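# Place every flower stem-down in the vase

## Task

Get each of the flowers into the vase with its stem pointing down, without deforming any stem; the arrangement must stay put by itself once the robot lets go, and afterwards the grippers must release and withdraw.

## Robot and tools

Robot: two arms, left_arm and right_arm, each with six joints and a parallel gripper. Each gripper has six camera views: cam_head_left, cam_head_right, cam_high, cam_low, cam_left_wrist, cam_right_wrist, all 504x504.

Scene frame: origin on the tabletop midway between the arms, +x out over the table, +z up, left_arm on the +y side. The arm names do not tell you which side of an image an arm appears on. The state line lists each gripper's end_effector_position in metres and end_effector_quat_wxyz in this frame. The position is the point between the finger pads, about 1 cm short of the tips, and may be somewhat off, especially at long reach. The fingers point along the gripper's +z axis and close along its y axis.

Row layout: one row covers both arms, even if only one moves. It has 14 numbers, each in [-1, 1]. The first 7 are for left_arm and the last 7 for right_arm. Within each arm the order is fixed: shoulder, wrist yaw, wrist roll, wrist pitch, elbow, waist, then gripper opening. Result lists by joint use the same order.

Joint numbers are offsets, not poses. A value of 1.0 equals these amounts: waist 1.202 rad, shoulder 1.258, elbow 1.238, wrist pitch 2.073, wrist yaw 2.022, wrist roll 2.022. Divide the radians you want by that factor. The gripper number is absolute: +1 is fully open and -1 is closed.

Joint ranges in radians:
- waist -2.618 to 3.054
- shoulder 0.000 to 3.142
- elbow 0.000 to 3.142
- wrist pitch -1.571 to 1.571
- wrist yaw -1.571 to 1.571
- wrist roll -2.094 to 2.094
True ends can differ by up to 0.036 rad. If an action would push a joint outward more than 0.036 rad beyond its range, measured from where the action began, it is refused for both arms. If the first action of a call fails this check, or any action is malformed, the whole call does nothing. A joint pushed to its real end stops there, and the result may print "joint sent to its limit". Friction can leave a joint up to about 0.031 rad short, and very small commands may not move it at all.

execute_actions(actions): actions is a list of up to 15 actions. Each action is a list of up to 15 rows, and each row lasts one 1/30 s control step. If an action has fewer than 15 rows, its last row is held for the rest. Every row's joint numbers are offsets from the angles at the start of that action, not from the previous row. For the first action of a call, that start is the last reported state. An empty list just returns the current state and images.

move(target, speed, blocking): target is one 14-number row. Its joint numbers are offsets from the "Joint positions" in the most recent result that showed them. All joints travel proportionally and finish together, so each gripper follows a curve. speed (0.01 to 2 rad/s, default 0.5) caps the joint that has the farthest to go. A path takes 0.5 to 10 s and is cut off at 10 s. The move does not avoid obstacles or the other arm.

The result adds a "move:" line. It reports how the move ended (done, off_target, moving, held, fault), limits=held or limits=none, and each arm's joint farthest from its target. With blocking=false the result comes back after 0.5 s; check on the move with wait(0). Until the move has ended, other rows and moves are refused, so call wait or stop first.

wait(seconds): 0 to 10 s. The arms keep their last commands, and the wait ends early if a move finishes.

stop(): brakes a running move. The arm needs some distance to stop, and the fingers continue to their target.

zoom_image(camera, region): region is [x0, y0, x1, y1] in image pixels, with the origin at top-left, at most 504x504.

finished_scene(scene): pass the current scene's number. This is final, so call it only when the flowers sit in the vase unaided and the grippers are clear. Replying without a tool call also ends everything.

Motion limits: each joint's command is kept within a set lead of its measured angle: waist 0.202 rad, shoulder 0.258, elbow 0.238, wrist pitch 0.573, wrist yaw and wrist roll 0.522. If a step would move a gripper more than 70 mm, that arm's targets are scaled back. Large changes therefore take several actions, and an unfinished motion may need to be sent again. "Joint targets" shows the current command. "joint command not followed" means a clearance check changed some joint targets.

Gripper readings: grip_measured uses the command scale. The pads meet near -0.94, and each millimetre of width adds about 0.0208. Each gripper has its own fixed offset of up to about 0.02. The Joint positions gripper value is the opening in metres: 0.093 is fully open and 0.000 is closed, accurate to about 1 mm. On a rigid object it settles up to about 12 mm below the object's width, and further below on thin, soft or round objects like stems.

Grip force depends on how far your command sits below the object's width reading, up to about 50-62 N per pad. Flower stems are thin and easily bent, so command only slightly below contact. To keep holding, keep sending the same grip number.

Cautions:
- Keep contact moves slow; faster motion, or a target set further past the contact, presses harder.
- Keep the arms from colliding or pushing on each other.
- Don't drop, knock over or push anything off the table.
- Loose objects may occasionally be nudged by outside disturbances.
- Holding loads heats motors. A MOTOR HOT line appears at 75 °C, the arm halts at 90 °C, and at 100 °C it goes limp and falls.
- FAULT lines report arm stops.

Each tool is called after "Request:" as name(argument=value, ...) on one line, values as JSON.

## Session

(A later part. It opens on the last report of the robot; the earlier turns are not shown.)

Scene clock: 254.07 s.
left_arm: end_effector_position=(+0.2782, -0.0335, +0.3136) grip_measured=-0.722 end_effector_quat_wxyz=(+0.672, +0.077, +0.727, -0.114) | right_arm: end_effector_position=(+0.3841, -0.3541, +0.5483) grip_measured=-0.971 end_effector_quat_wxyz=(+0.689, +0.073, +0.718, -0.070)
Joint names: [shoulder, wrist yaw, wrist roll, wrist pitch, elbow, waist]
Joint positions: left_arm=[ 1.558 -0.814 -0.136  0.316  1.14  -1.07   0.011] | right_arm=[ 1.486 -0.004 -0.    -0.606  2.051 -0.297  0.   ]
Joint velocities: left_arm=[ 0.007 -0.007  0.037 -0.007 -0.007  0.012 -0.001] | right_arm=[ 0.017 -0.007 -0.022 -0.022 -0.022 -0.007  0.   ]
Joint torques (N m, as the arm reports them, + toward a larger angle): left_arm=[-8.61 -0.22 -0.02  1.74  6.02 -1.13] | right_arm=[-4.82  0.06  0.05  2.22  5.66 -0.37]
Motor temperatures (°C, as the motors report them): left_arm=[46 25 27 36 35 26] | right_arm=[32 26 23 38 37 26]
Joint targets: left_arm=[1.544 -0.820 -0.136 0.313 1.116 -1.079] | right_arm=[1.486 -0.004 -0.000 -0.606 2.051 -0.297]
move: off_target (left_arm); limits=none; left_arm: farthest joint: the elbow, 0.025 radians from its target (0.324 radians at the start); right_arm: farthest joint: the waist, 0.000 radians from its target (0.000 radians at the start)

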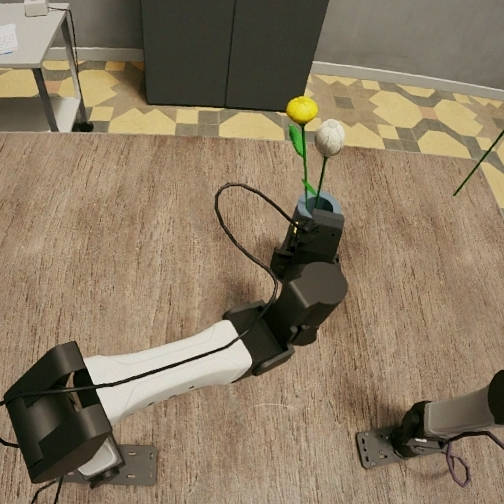

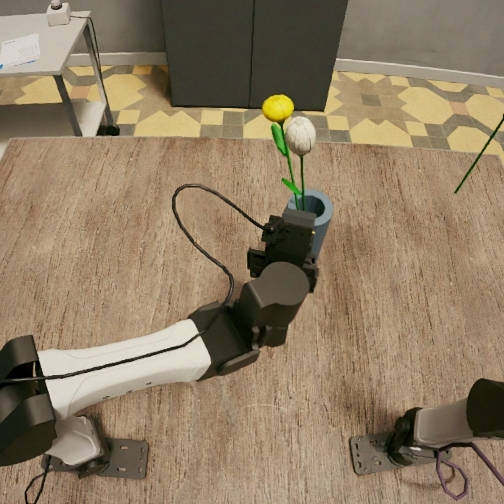

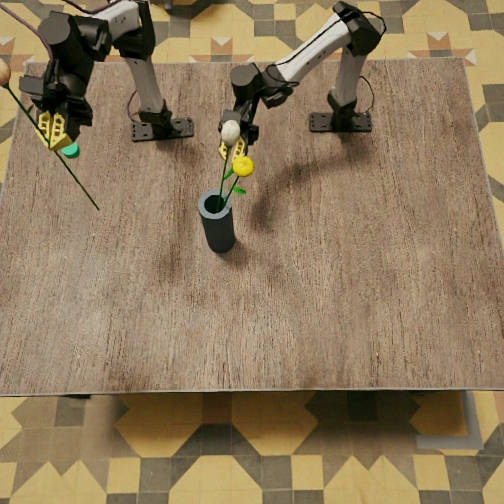

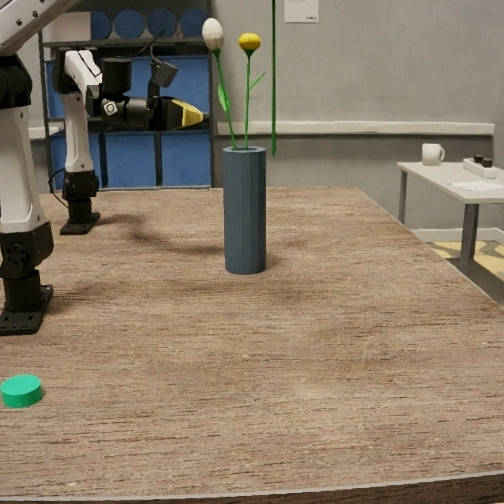

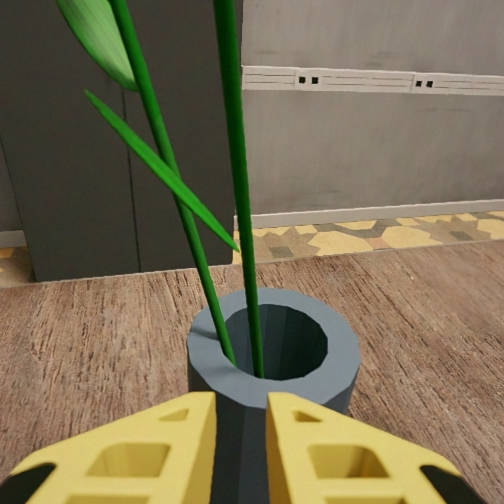

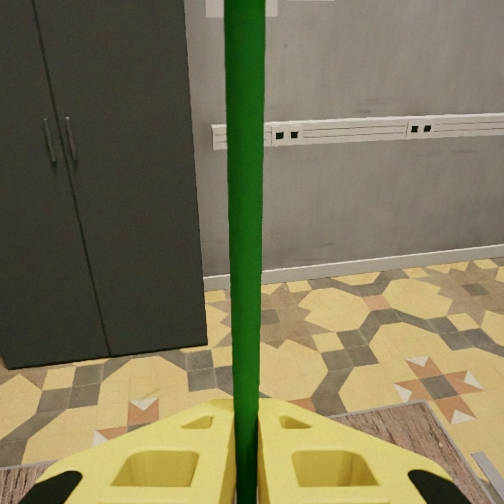

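Request:
move(target=[-0.76,0,0,-0.15,-0.436,0,-0.72,0.147,-0.3,0,-0.034,0.187,0.235,-1], speed=0.8)

Request:
zoom_image(camera="cam_high", region=[110,70,280,240])

Request:
zoom_image(camera="cam_low", region=[160,0,320,180])

Scene clock: 284.80 s.
left_arm: end_effector_position=(+0.1791, +0.1557, +0.3317) grip_measured=-0.722 end_effector_quat_wxyz=(+0.696, +0.043, +0.700, -0.151) | right_arm: end_effector_position=(+0.3964, -0.1468, +0.5471) grip_measured=-0.971 end_effector_quat_wxyz=(+0.642, -0.224, +0.694, +0.238)
Joint names: [shoulder, wrist yaw, wrist roll, wrist pitch, elbow, waist]
Joint positions: left_arm=[ 0.622 -0.813 -0.136  0.021  0.623 -1.07   0.011] | right_arm=[ 1.662 -0.6   -0.    -0.672  2.257 -0.025  0.   ]
Joint velocities: left_arm=[-0.002 -0.007  0.007 -0.095  0.002 -0.017  0.001] | right_arm=[ 0.017  0.037 -0.081 -0.007 -0.007  0.017  0.   ]
Joint torques (N m, as the arm reports them, + toward a larger angle): left_arm=[-1.67 -0.05 -0.02  1.62  6.   -0.25] | right_arm=[-5.42 -0.12  0.05  2.04  7.37  0.36]
Motor temperatures (°C, as the motors report them): left_arm=[44 25 27 36 35 26] | right_arm=[32 26 23 39 37 26]
Joint targets: left_arm=[0.602 -0.814 -0.136 0.005 0.600 -1.070] | right_arm=[1.671 -0.610 -0.000 -0.676 2.282 -0.015]
move: off_target (left_arm, right_arm); limits=none; left_arm: farthest joint: the elbow, 0.023 radians from its target (0.540 radians at the start); right_arm: farthest joint: the elbow, 0.025 radians from its target (0.232 radians at the start)

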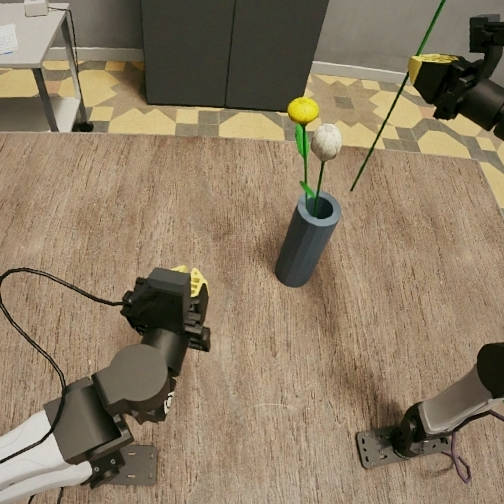

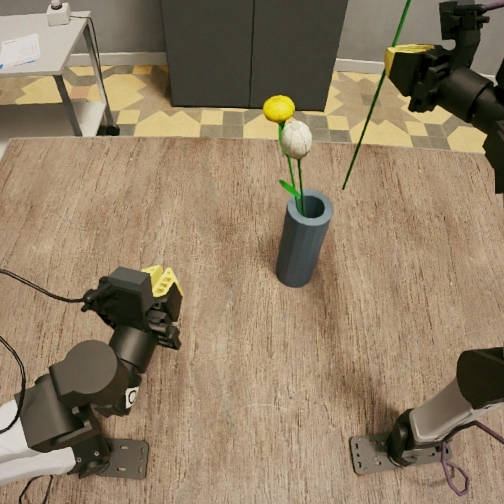

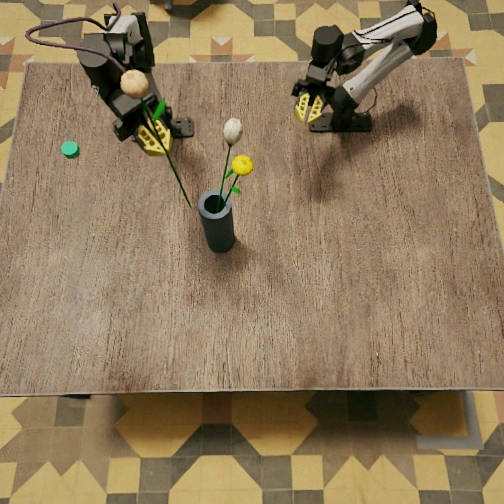

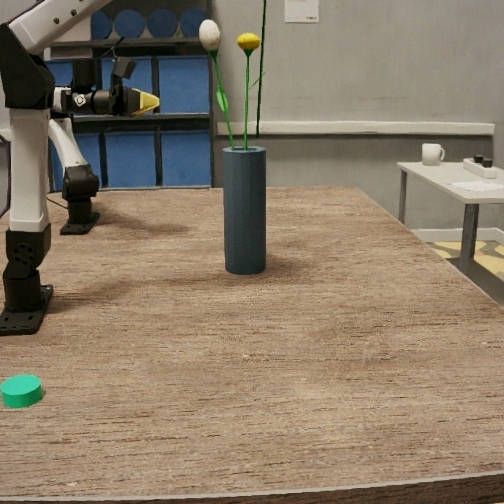

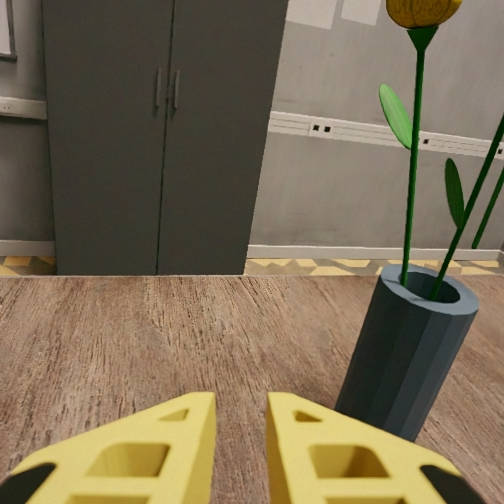

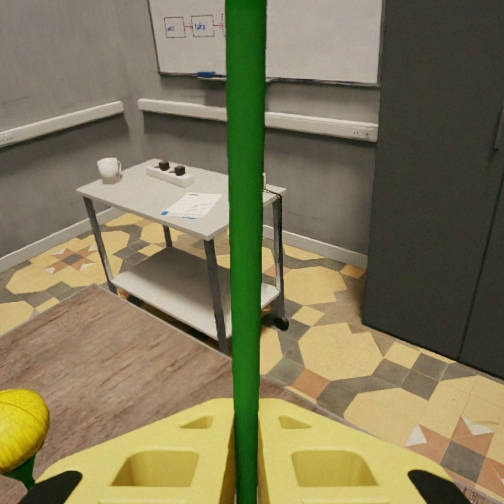

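Region (110, 70, 280, 240) of cam_high's 504x504 image, scaled by 2.965, with more detail than that image has.

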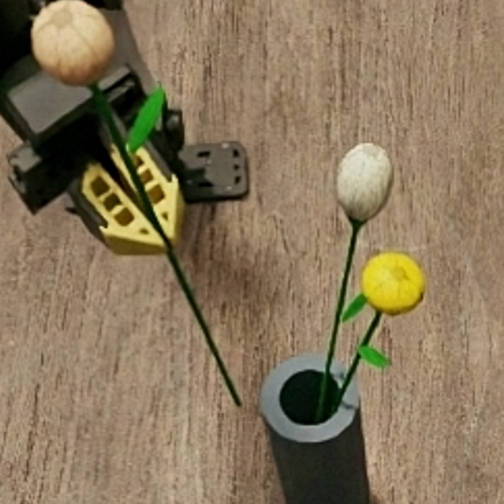

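Region (160, 0, 320, 180) of cam_low's 504x504 image, scaled by 2.800, with more detail than that image has.

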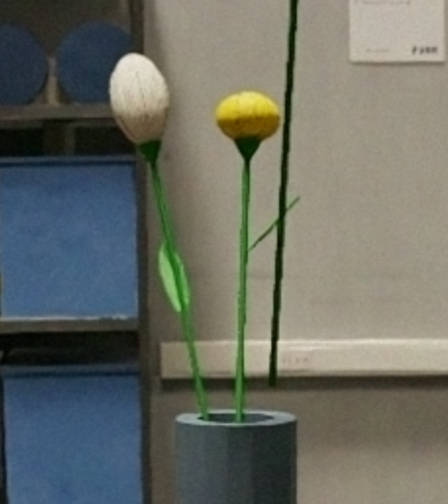

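Request:
move(target=[0,0,0,0,0,0,-0.72,0,0,0,0,0.02,0.108,-1], speed=0.25)

Request:
zoom_image(camera="cam_high", region=[110,70,280,240])

Request:
zoom_image(camera="cam_low", region=[160,0,320,180])

Scene clock: 297.77 s.
left_arm: end_effector_position=(+0.1791, +0.1557, +0.3316) grip_measured=-0.722 end_effector_quat_wxyz=(+0.696, +0.043, +0.701, -0.151) | right_arm: end_effector_position=(+0.3785, -0.0974, +0.5471) grip_measured=-0.971 end_effector_quat_wxyz=(+0.626, -0.266, +0.679, +0.276)
Joint names: [shoulder, wrist yaw, wrist roll, wrist pitch, elbow, waist]
Joint positions: left_arm=[ 0.622 -0.813 -0.136  0.02   0.623 -1.07   0.011] | right_arm=[ 1.662 -0.6   -0.    -0.672  2.257  0.096  0.   ]
Joint velocities: left_arm=[-0.017  0.007 -0.037 -0.022 -0.007 -0.012 -0.001] | right_arm=[-0.002 -0.037 -0.022  0.007  0.007  0.022  0.   ]
Joint torques (N m, as the arm reports them, + toward a larger angle): left_arm=[-0.41 -0.06 -0.01  1.73  7.46 -0.25] | right_arm=[-5.97  0.05  0.04  2.07  7.28  0.25]
Motor temperatures (°C, as the motors report them): left_arm=[40 25 27 36 35 26] | right_arm=[32 26 23 39 38 26]
Joint targets: left_arm=[0.622 -0.813 -0.136 0.020 0.623 -1.070] | right_arm=[1.662 -0.600 -0.000 -0.672 2.282 0.105]
move: off_target (right_arm); limits=none; left_arm: farthest joint: the wrist pitch, 0.001 radians from its target (0.001 radians at the start); right_arm: farthest joint: the elbow, 0.024 radians from its target (0.024 radians at the start)

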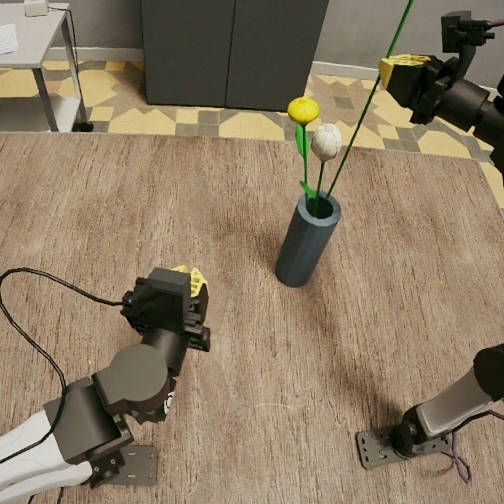

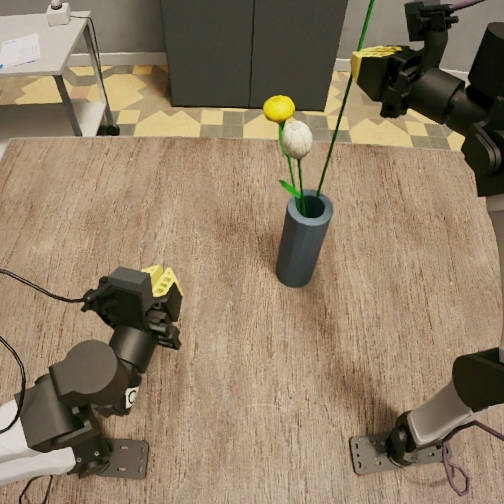

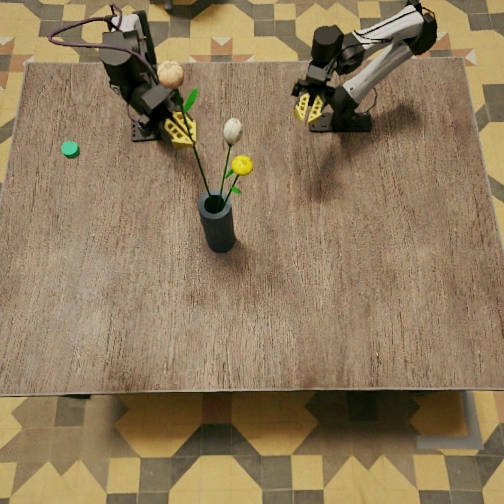

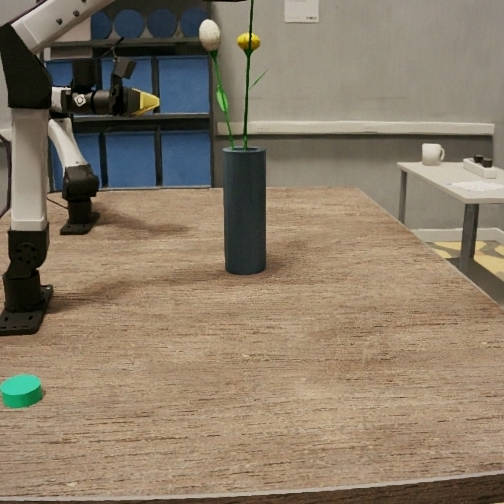

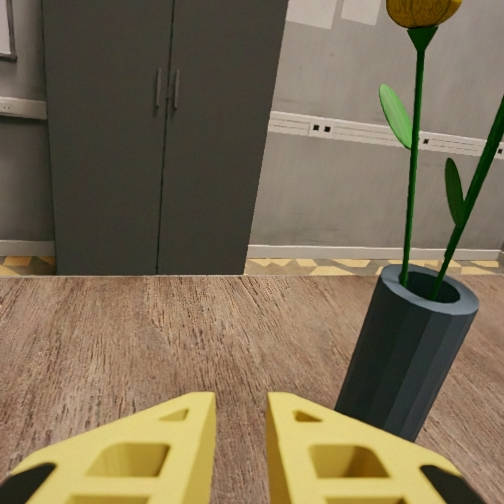

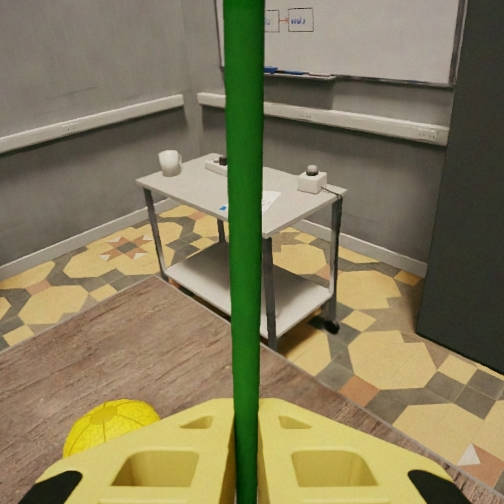

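Region (110, 70, 280, 240) of cam_high's 504x504 image, scaled by 2.965, with more detail than that image has.

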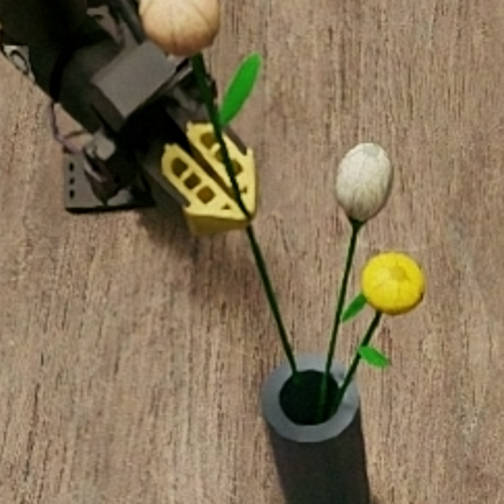

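Region (160, 0, 320, 180) of cam_low's 504x504 image, scaled by 2.800, with more detail than that image has.

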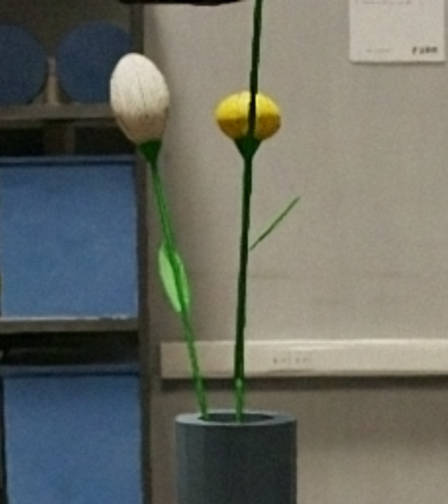

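Request:
move(target=[0,0,0,0,0,0,-0.72,-0.209,0,0,0.22,-0.554,0.015,-1], speed=0.5)

Request:
zoom_image(camera="cam_high", region=[110,70,280,240])

Request:
zoom_image(camera="cam_low", region=[160,0,320,180])

Scene clock: 312.63 s.
left_arm: end_effector_position=(+0.1791, +0.1557, +0.3316) grip_measured=-0.722 end_effector_quat_wxyz=(+0.696, +0.043, +0.701, -0.151) | right_arm: end_effector_position=(+0.3770, -0.0951, +0.4563) grip_measured=-0.971 end_effector_quat_wxyz=(+0.623, -0.267, +0.680, +0.279)
Joint names: [shoulder, wrist yaw, wrist roll, wrist pitch, elbow, waist]
Joint positions: left_arm=[ 0.622 -0.813 -0.136  0.02   0.623 -1.07   0.011] | right_arm=[ 1.423 -0.6   -0.    -0.245  1.586  0.102  0.   ]
Joint velocities: left_arm=[ 0.007  0.081 -0.022 -0.007 -0.007  0.002 -0.   ] | right_arm=[-0.007 -0.007  0.066 -0.051 -0.012  0.012  0.   ]
Joint torques (N m, as the arm reports them, + toward a larger angle): left_arm=[-0.29 -0.07 -0.01  1.73  7.39 -0.25] | right_arm=[-6.76  0.02  0.05  2.37  5.67  0.5 ]
Motor temperatures (°C, as the motors report them): left_arm=[38 25 27 36 36 26] | right_arm=[33 26 23 40 38 26]
Joint targets: left_arm=[0.622 -0.813 -0.136 0.020 0.623 -1.070] | right_arm=[1.399 -0.600 -0.000 -0.216 1.571 0.114]
move: off_target (right_arm); limits=none; left_arm: farthest joint: the waist, 0.000 radians from its target (0.000 radians at the start); right_arm: farthest joint: the wrist pitch, 0.029 radians from its target (0.456 radians at the start)

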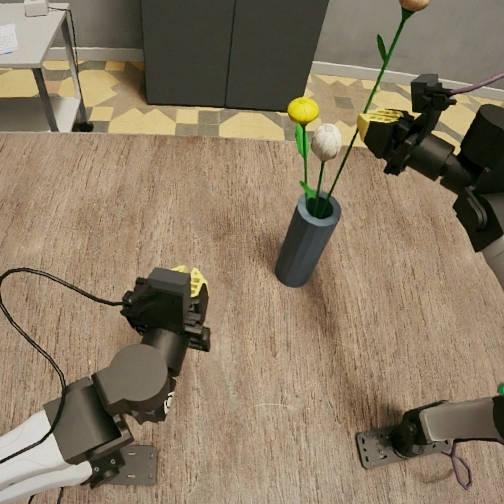

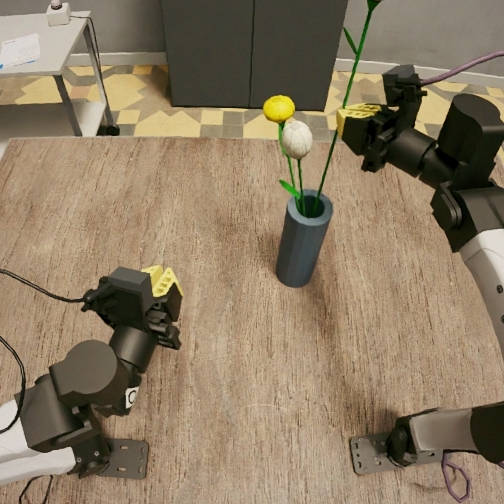

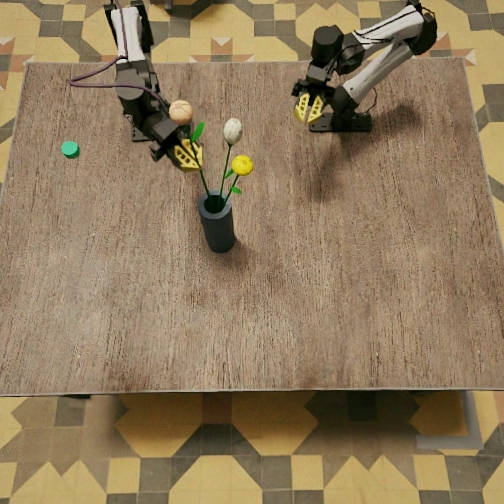

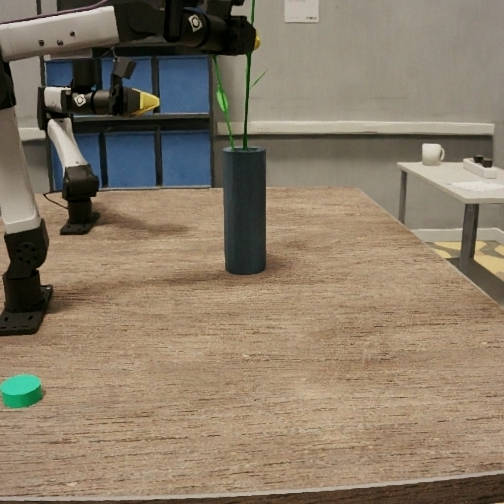

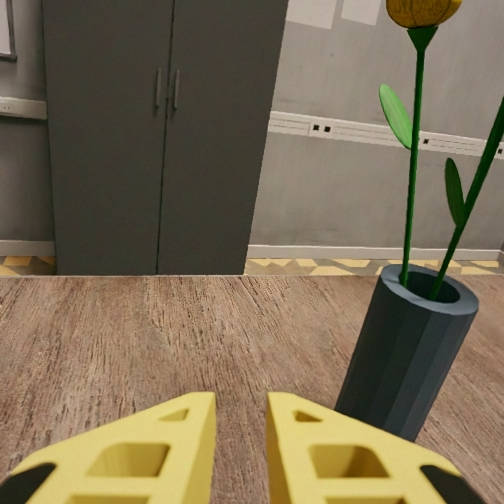

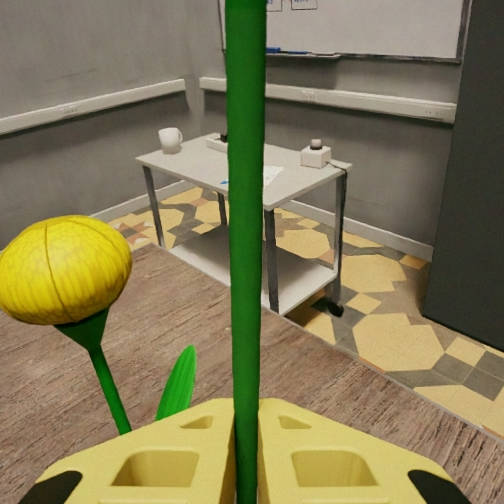

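Region (110, 70, 280, 240) of cam_high's 504x504 image, scaled by 2.965, with more detail than that image has.

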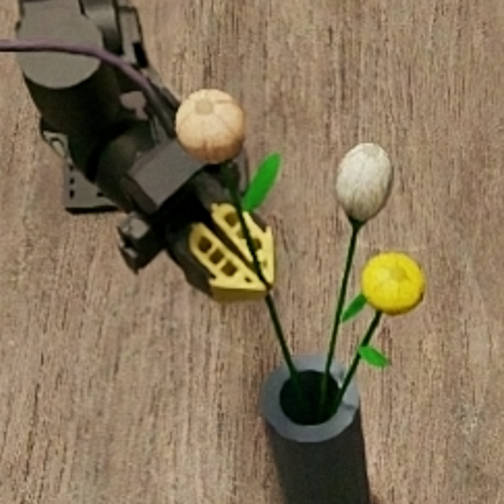

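Region (160, 0, 320, 180) of cam_low's 504x504 image, scaled by 2.800, with more detail than that image has.

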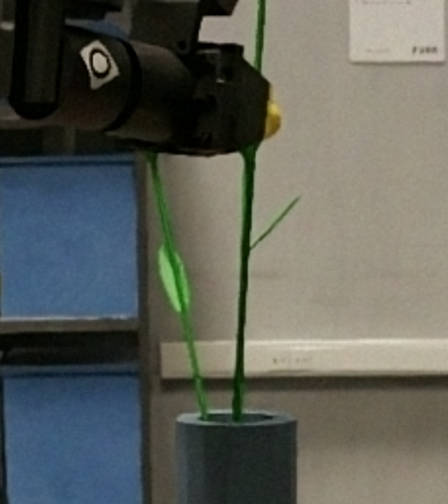

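Request:
move(target=[0,0,0,0,0,0,-0.72,-0.083,0,0,0.157,-0.317,0.018,-1], speed=0.45)

Request:
move(target=[0,0,0,0,0,0,-0.72,0,0,0,0.157,-0.25,0.014,-1], speed=0.35)

Request:
zoom_image(camera="cam_high", region=[110,70,280,240])

Request:
zoom_image(camera="cam_low", region=[160,0,320,180])

Scene clock: 329.33 s.
left_arm: end_effector_position=(+0.1791, +0.1557, +0.3316) grip_measured=-0.722 end_effector_quat_wxyz=(+0.696, +0.043, +0.701, -0.151) | right_arm: end_effector_position=(+0.3732, -0.0917, +0.3793) grip_measured=-0.971 end_effector_quat_wxyz=(+0.621, -0.270, +0.679, +0.282)
Joint names: [shoulder, wrist yaw, wrist roll, wrist pitch, elbow, waist]
Joint positions: left_arm=[ 0.622 -0.813 -0.136  0.02   0.623 -1.07   0.011] | right_arm=[ 1.341 -0.6   -0.     0.051  1.207  0.111  0.   ]
Joint velocities: left_arm=[ 0.002 -0.037  0.022 -0.022 -0.002 -0.017  0.001] | right_arm=[-0.032  0.007  0.007 -0.037  0.002 -0.017  0.   ]
Joint torques (N m, as the arm reports them, + toward a larger angle): left_arm=[-0.33 -0.03  0.    1.73  7.51 -0.18] | right_arm=[-6.56  0.03  0.05  2.39  6.3   0.52]
Motor temperatures (°C, as the motors report them): left_arm=[36 25 27 36 37 26] | right_arm=[34 26 23 41 38 26]
Joint targets: left_arm=[0.622 -0.813 -0.136 0.020 0.623 -1.070] | right_arm=[1.318 -0.600 -0.000 0.080 1.194 0.123]
move: off_target (right_arm); limits=none; left_arm: farthest joint: the waist, 0.000 radians from its target (0.000 radians at the start); right_arm: farthest joint: the wrist pitch, 0.030 radians from its target (0.325 radians at the start)

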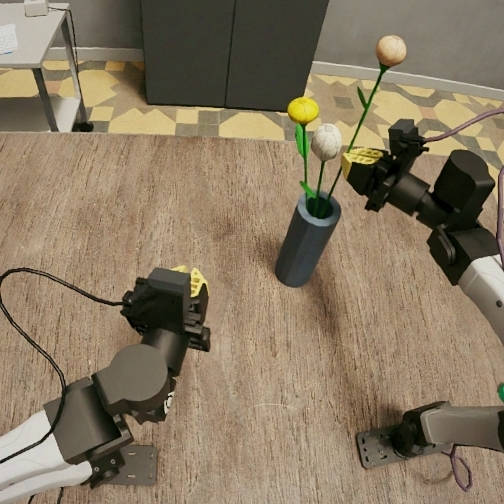

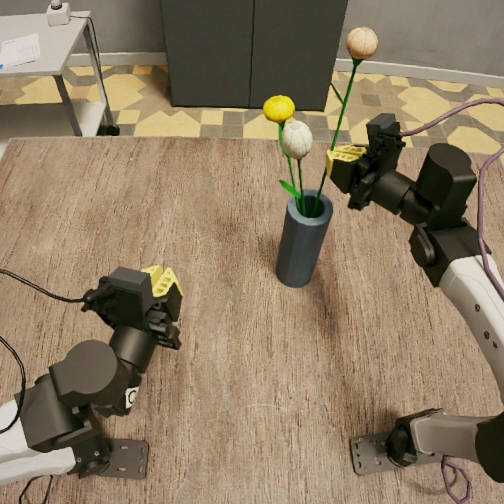

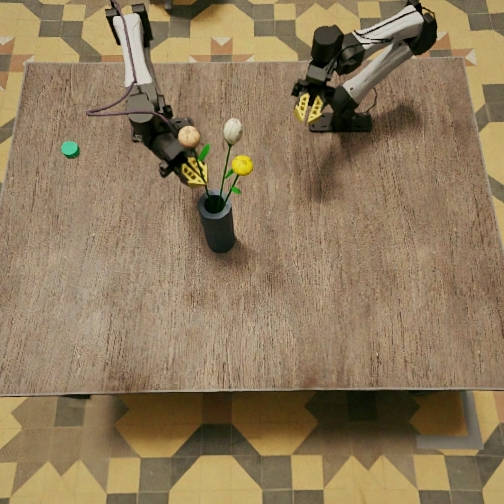

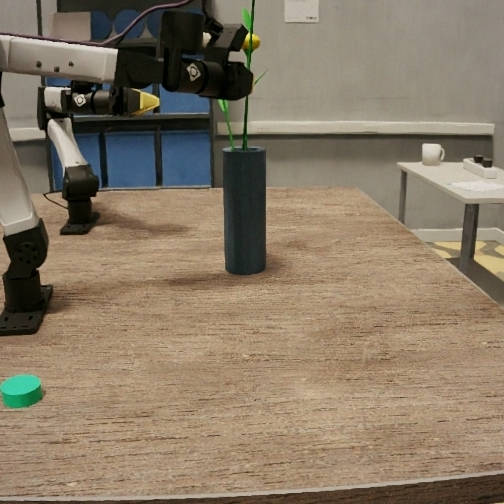

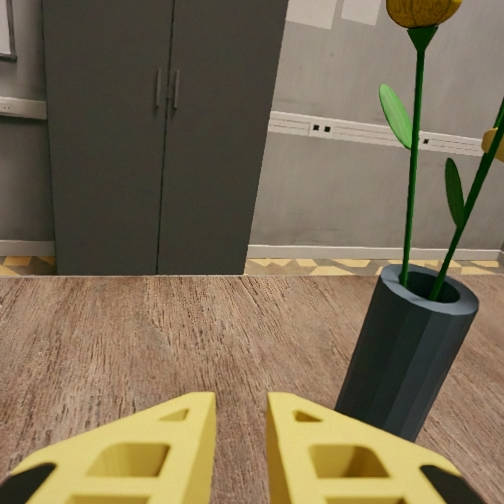

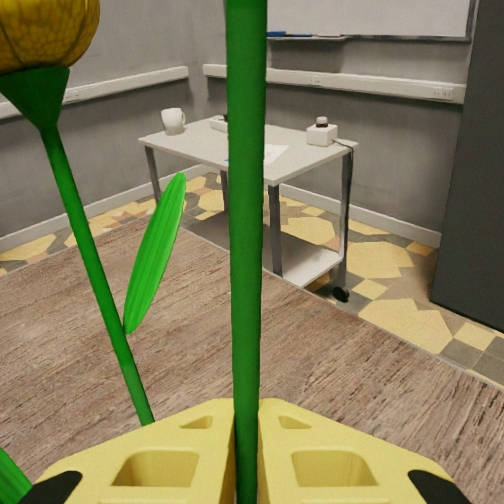

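Scene clock: 331.00 s.
left_arm: end_effector_position=(+0.1791, +0.1557, +0.3316) grip_measured=-0.722 end_effector_quat_wxyz=(+0.696, +0.043, +0.701, -0.151) | right_arm: end_effector_position=(+0.3700, -0.0924, +0.3047) grip_measured=-0.971 end_effector_quat_wxyz=(+0.621, -0.270, +0.679, +0.282)
Joint names: [shoulder, wrist yaw, wrist roll, wrist pitch, elbow, waist]
Joint positions: left_arm=[ 0.622 -0.813 -0.136  0.02   0.623 -1.07   0.011] | right_arm=[ 1.341 -0.6   -0.     0.347  0.91   0.111  0.   ]
Joint velocities: left_arm=[ 0.002  0.007  0.051 -0.066  0.012 -0.007  0.   ] | right_arm=[-0.012  0.007  0.007  0.022 -0.012 -0.012  0.   ]
Joint torques (N m, as the arm reports them, + toward a larger angle): left_arm=[-0.18 -0.05 -0.02  1.74  7.44 -0.14] | right_arm=[-5.    0.01  0.05  2.37  6.23  0.89]
Motor temperatures (°C, as the motors report them): left_arm=[36 25 27 36 37 26] | right_arm=[34 26 23 41 38 26]
Joint targets: left_arm=[0.622 -0.813 -0.136 0.020 0.623 -1.070] | right_arm=[1.341 -0.600 -0.000 0.376 0.897 0.128]
move: off_target (right_arm); limits=none; left_arm: farthest joint: the waist, 0.000 radians from its target (0.000 radians at the start); right_arm: farthest joint: the wrist pitch, 0.029 radians from its target (0.326 radians at the start)

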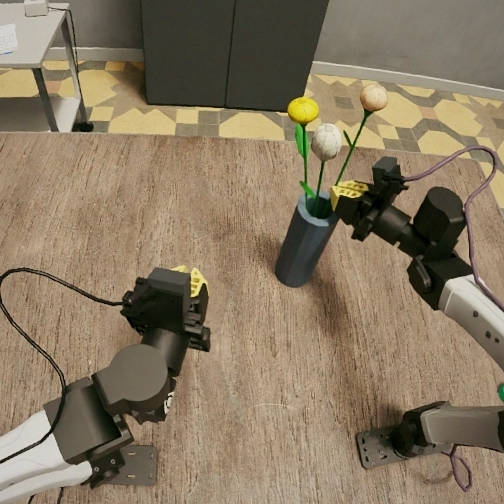

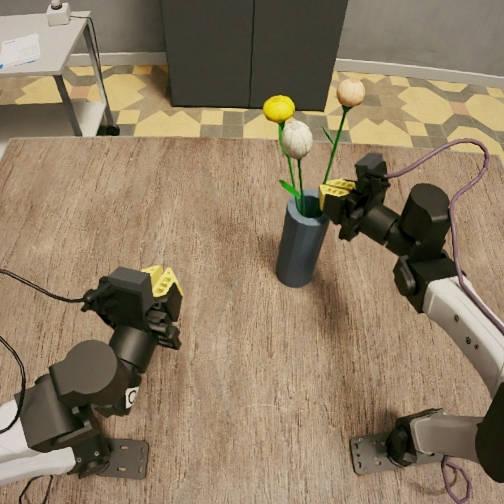

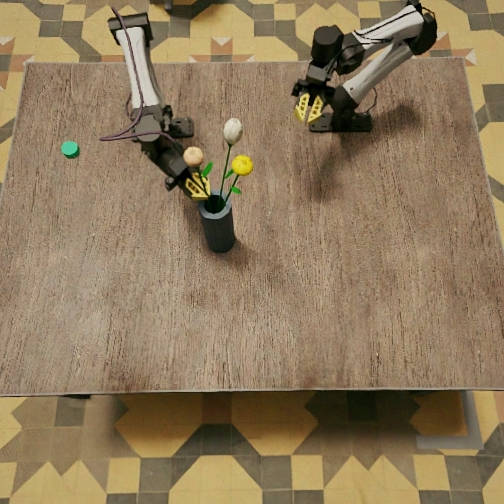

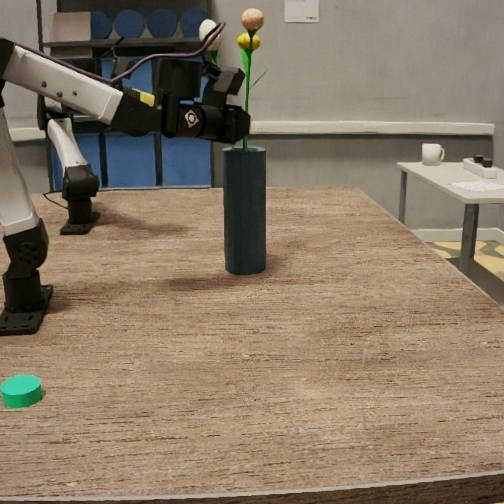

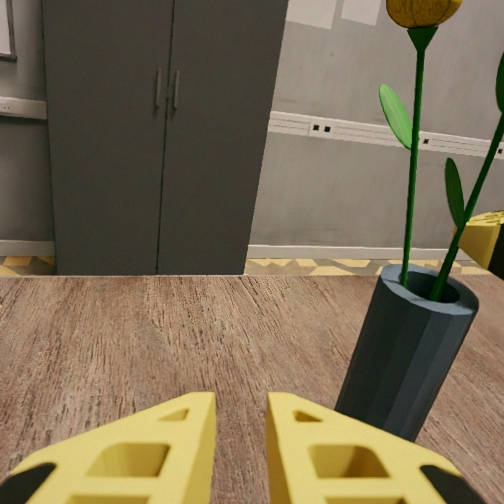

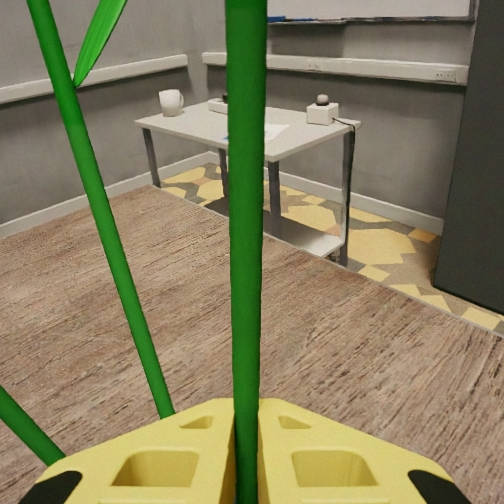

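Region (110, 70, 280, 240) of cam_high's 504x504 image, scaled by 2.965, with more detail than that image has.

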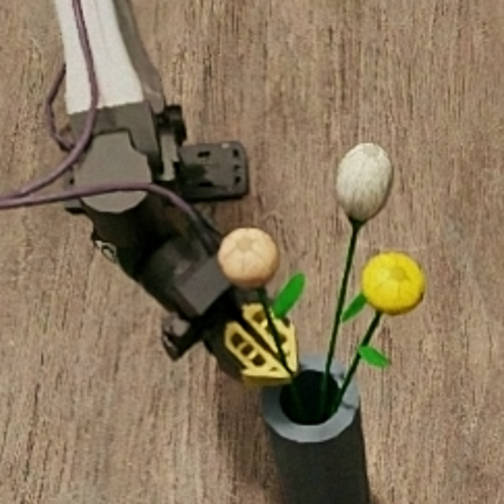

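Region (160, 0, 320, 180) of cam_low's 504x504 image, scaled by 2.800, with more detail than that image has.

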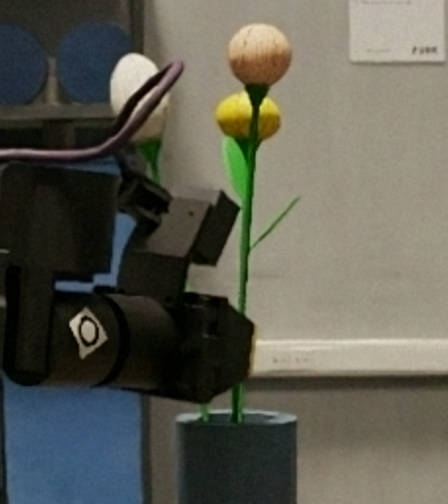

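Request:
execute_actions(actions=[[[0,0,0,0,0,0,-0.72,0,0,0,0,0,0,-0.88],[0,0,0,0,0,0,-0.72,0,0,0,0,0,0,-0.85],[0,0,0,0,0,0,-0.72,0,0,0,0,0,0,-0.82],[0,0,0,0,0,0,-0.72,0,0,0,0,0,0,-0.79],[0,0,0,0,0,0,-0.72,0,0,0,0,0,0,-0.75],[0,0,0,0,0,0,-0.72,0,0,0,0,0,0,-0.7],[0,0,0,0,0,0,-0.72,0,0,0,0,0,0,-0.65],[0,0,0,0,0,0,-0.72,0,0,0,0,0,0,-0.6],[0,0,0,0,0,0,-0.72,0,0,0,0,0,0,-0.55],[0,0,0,0,0,0,-0.72,0,0,0,0,0,0,-0.5]]])

Request:
move(target=[0,0,0,0,0,0,-0.72,-0.36,-0.14,0,-0.09,-0.2,-0.235,-0.5], speed=0.45)

Scene clock: 343.70 s.
left_arm: end_effector_position=(+0.1791, +0.1557, +0.3316) grip_measured=-0.722 end_effector_quat_wxyz=(+0.696, +0.043, +0.701, -0.151) | right_arm: end_effector_position=(+0.3700, -0.0924, +0.3048) grip_measured=-0.503 end_effector_quat_wxyz=(+0.621, -0.270, +0.679, +0.282)
Joint names: [shoulder, wrist yaw, wrist roll, wrist pitch, elbow, waist]
Joint positions: left_arm=[ 0.622 -0.813 -0.136  0.02   0.623 -1.07   0.011] | right_arm=[ 1.341 -0.6   -0.     0.347  0.91   0.111  0.021]
Joint velocities: left_arm=[-0.007 -0.007 -0.037 -0.007  0.002 -0.002 -0.   ] | right_arm=[ 0.012  0.051 -0.022 -0.007 -0.002  0.017 -0.002]
Joint torques (N m, as the arm reports them, + toward a larger angle): left_arm=[-0.17 -0.06 -0.03  1.73  7.51 -0.16] | right_arm=[-4.95  0.03  0.05  2.06  7.18 -0.29]
Motor temperatures (°C, as the motors report them): left_arm=[35 25 27 36 37 26] | right_arm=[34 26 23 42 38 26]
Joint targets: left_arm=[0.622 -0.813 -0.136 0.020 0.623 -1.070] | right_arm=[1.341 -0.600 -0.000 0.347 0.910 0.111]

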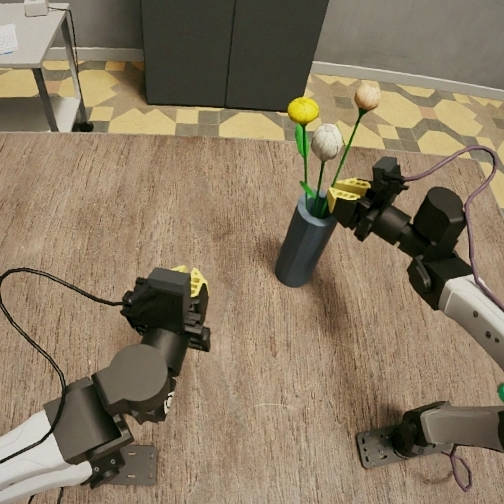

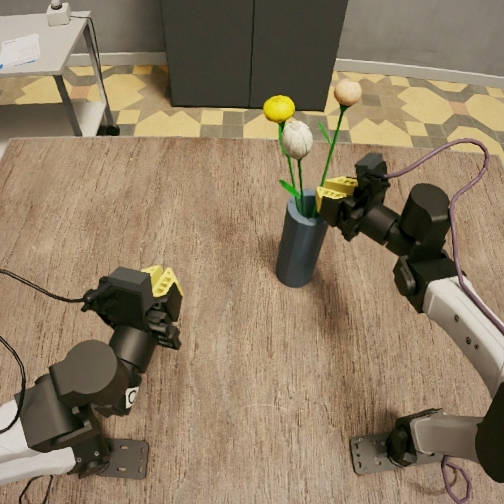

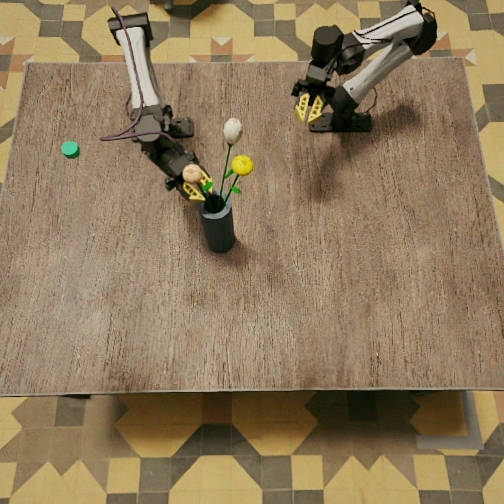

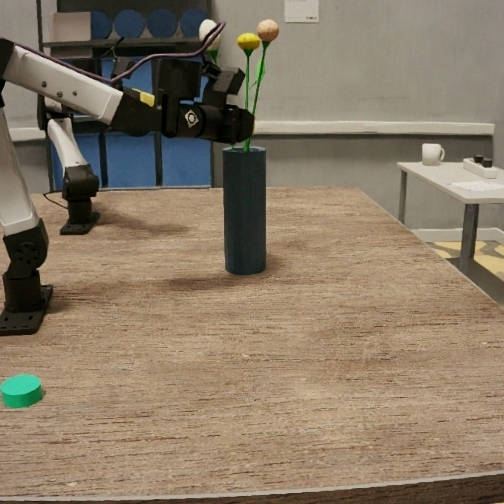

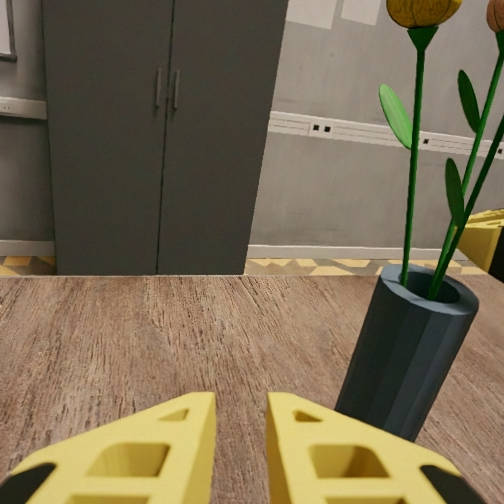

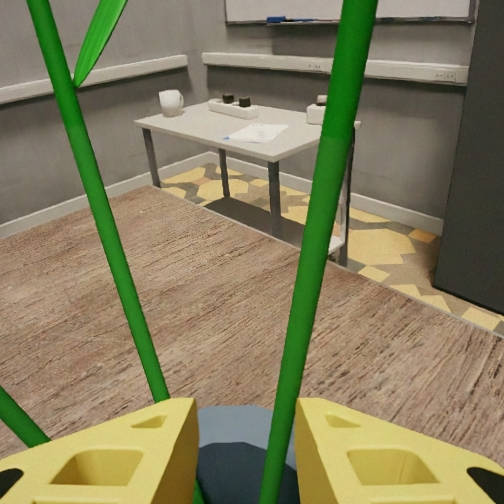

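Scene clock: 345.37 s.
left_arm: end_effector_position=(+0.1791, +0.1557, +0.3316) grip_measured=-0.722 end_effector_quat_wxyz=(+0.696, +0.043, +0.701, -0.151) | right_arm: end_effector_position=(+0.2765, -0.1609, +0.3159) grip_measured=-0.503 end_effector_quat_wxyz=(+0.634, -0.269, +0.667, +0.285)
Joint names: [shoulder, wrist yaw, wrist roll, wrist pitch, elbow, waist]
Joint positions: left_arm=[ 0.622 -0.813 -0.136  0.02   0.623 -1.07   0.011] | right_arm=[ 0.902 -0.873 -0.     0.17   0.681 -0.159  0.021]
Joint velocities: left_arm=[ 0.002  0.007  0.007 -0.037 -0.002  0.002  0.001] | right_arm=[-0.012 -0.081 -0.022 -0.022  0.007 -0.002 -0.   ]
Joint torques (N m, as the arm reports them, + toward a larger angle): left_arm=[-0.29 -0.07 -0.02  1.72  7.36 -0.11] | right_arm=[-2.69 -0.08  0.04  1.83  5.79 -1.31]
Motor temperatures (°C, as the motors report them): left_arm=[35 25 27 36 37 26] | right_arm=[34 26 23 42 38 26]
Joint targets: left_arm=[0.622 -0.813 -0.136 0.020 0.623 -1.070] | right_arm=[0.889 -0.883 -0.000 0.161 0.662 -0.171]
move: done; limits=none; left_arm: farthest joint: the waist, 0.000 radians from its target (0.000 radians at the start); right_arm: farthest joint: the elbow, 0.018 radians from its target (0.248 radians at the start)

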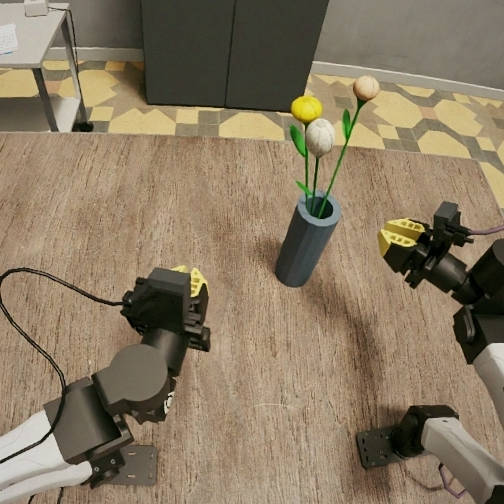

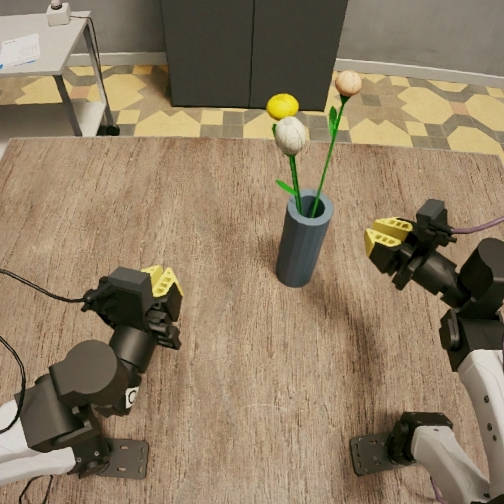

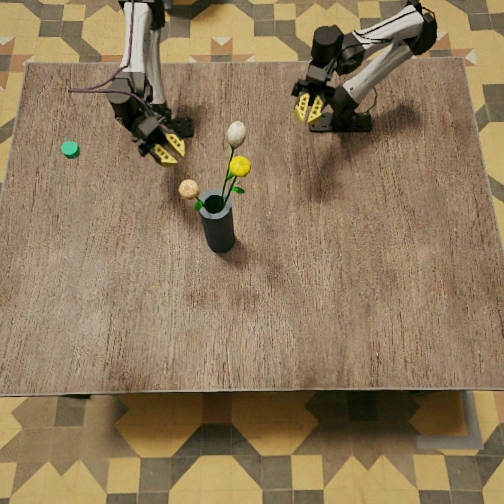

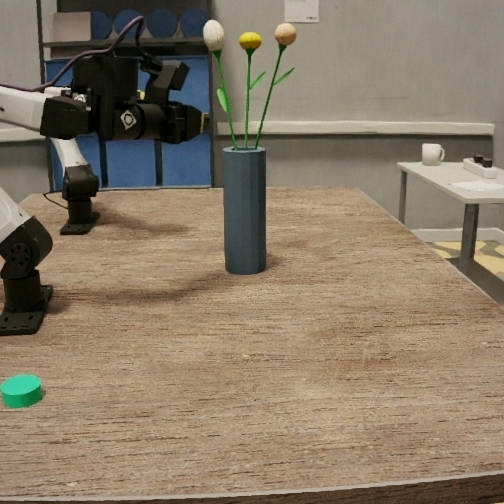

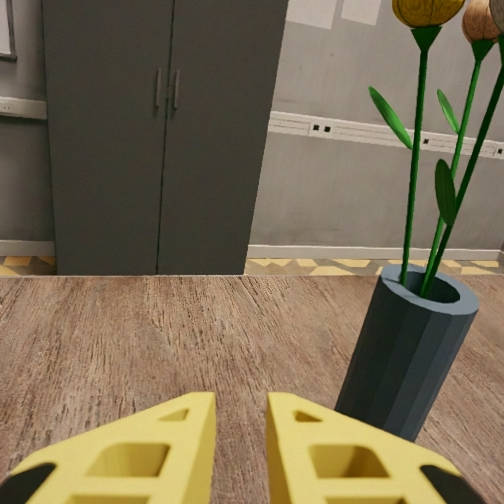

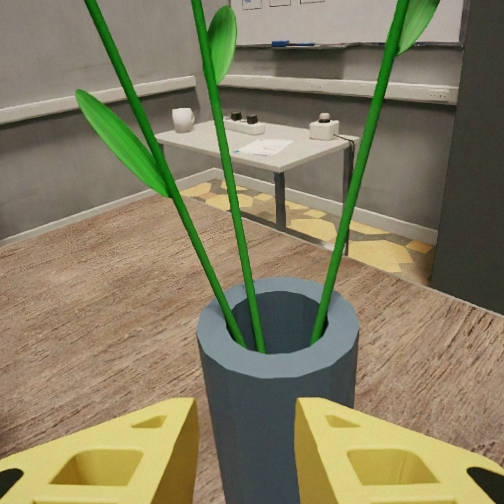

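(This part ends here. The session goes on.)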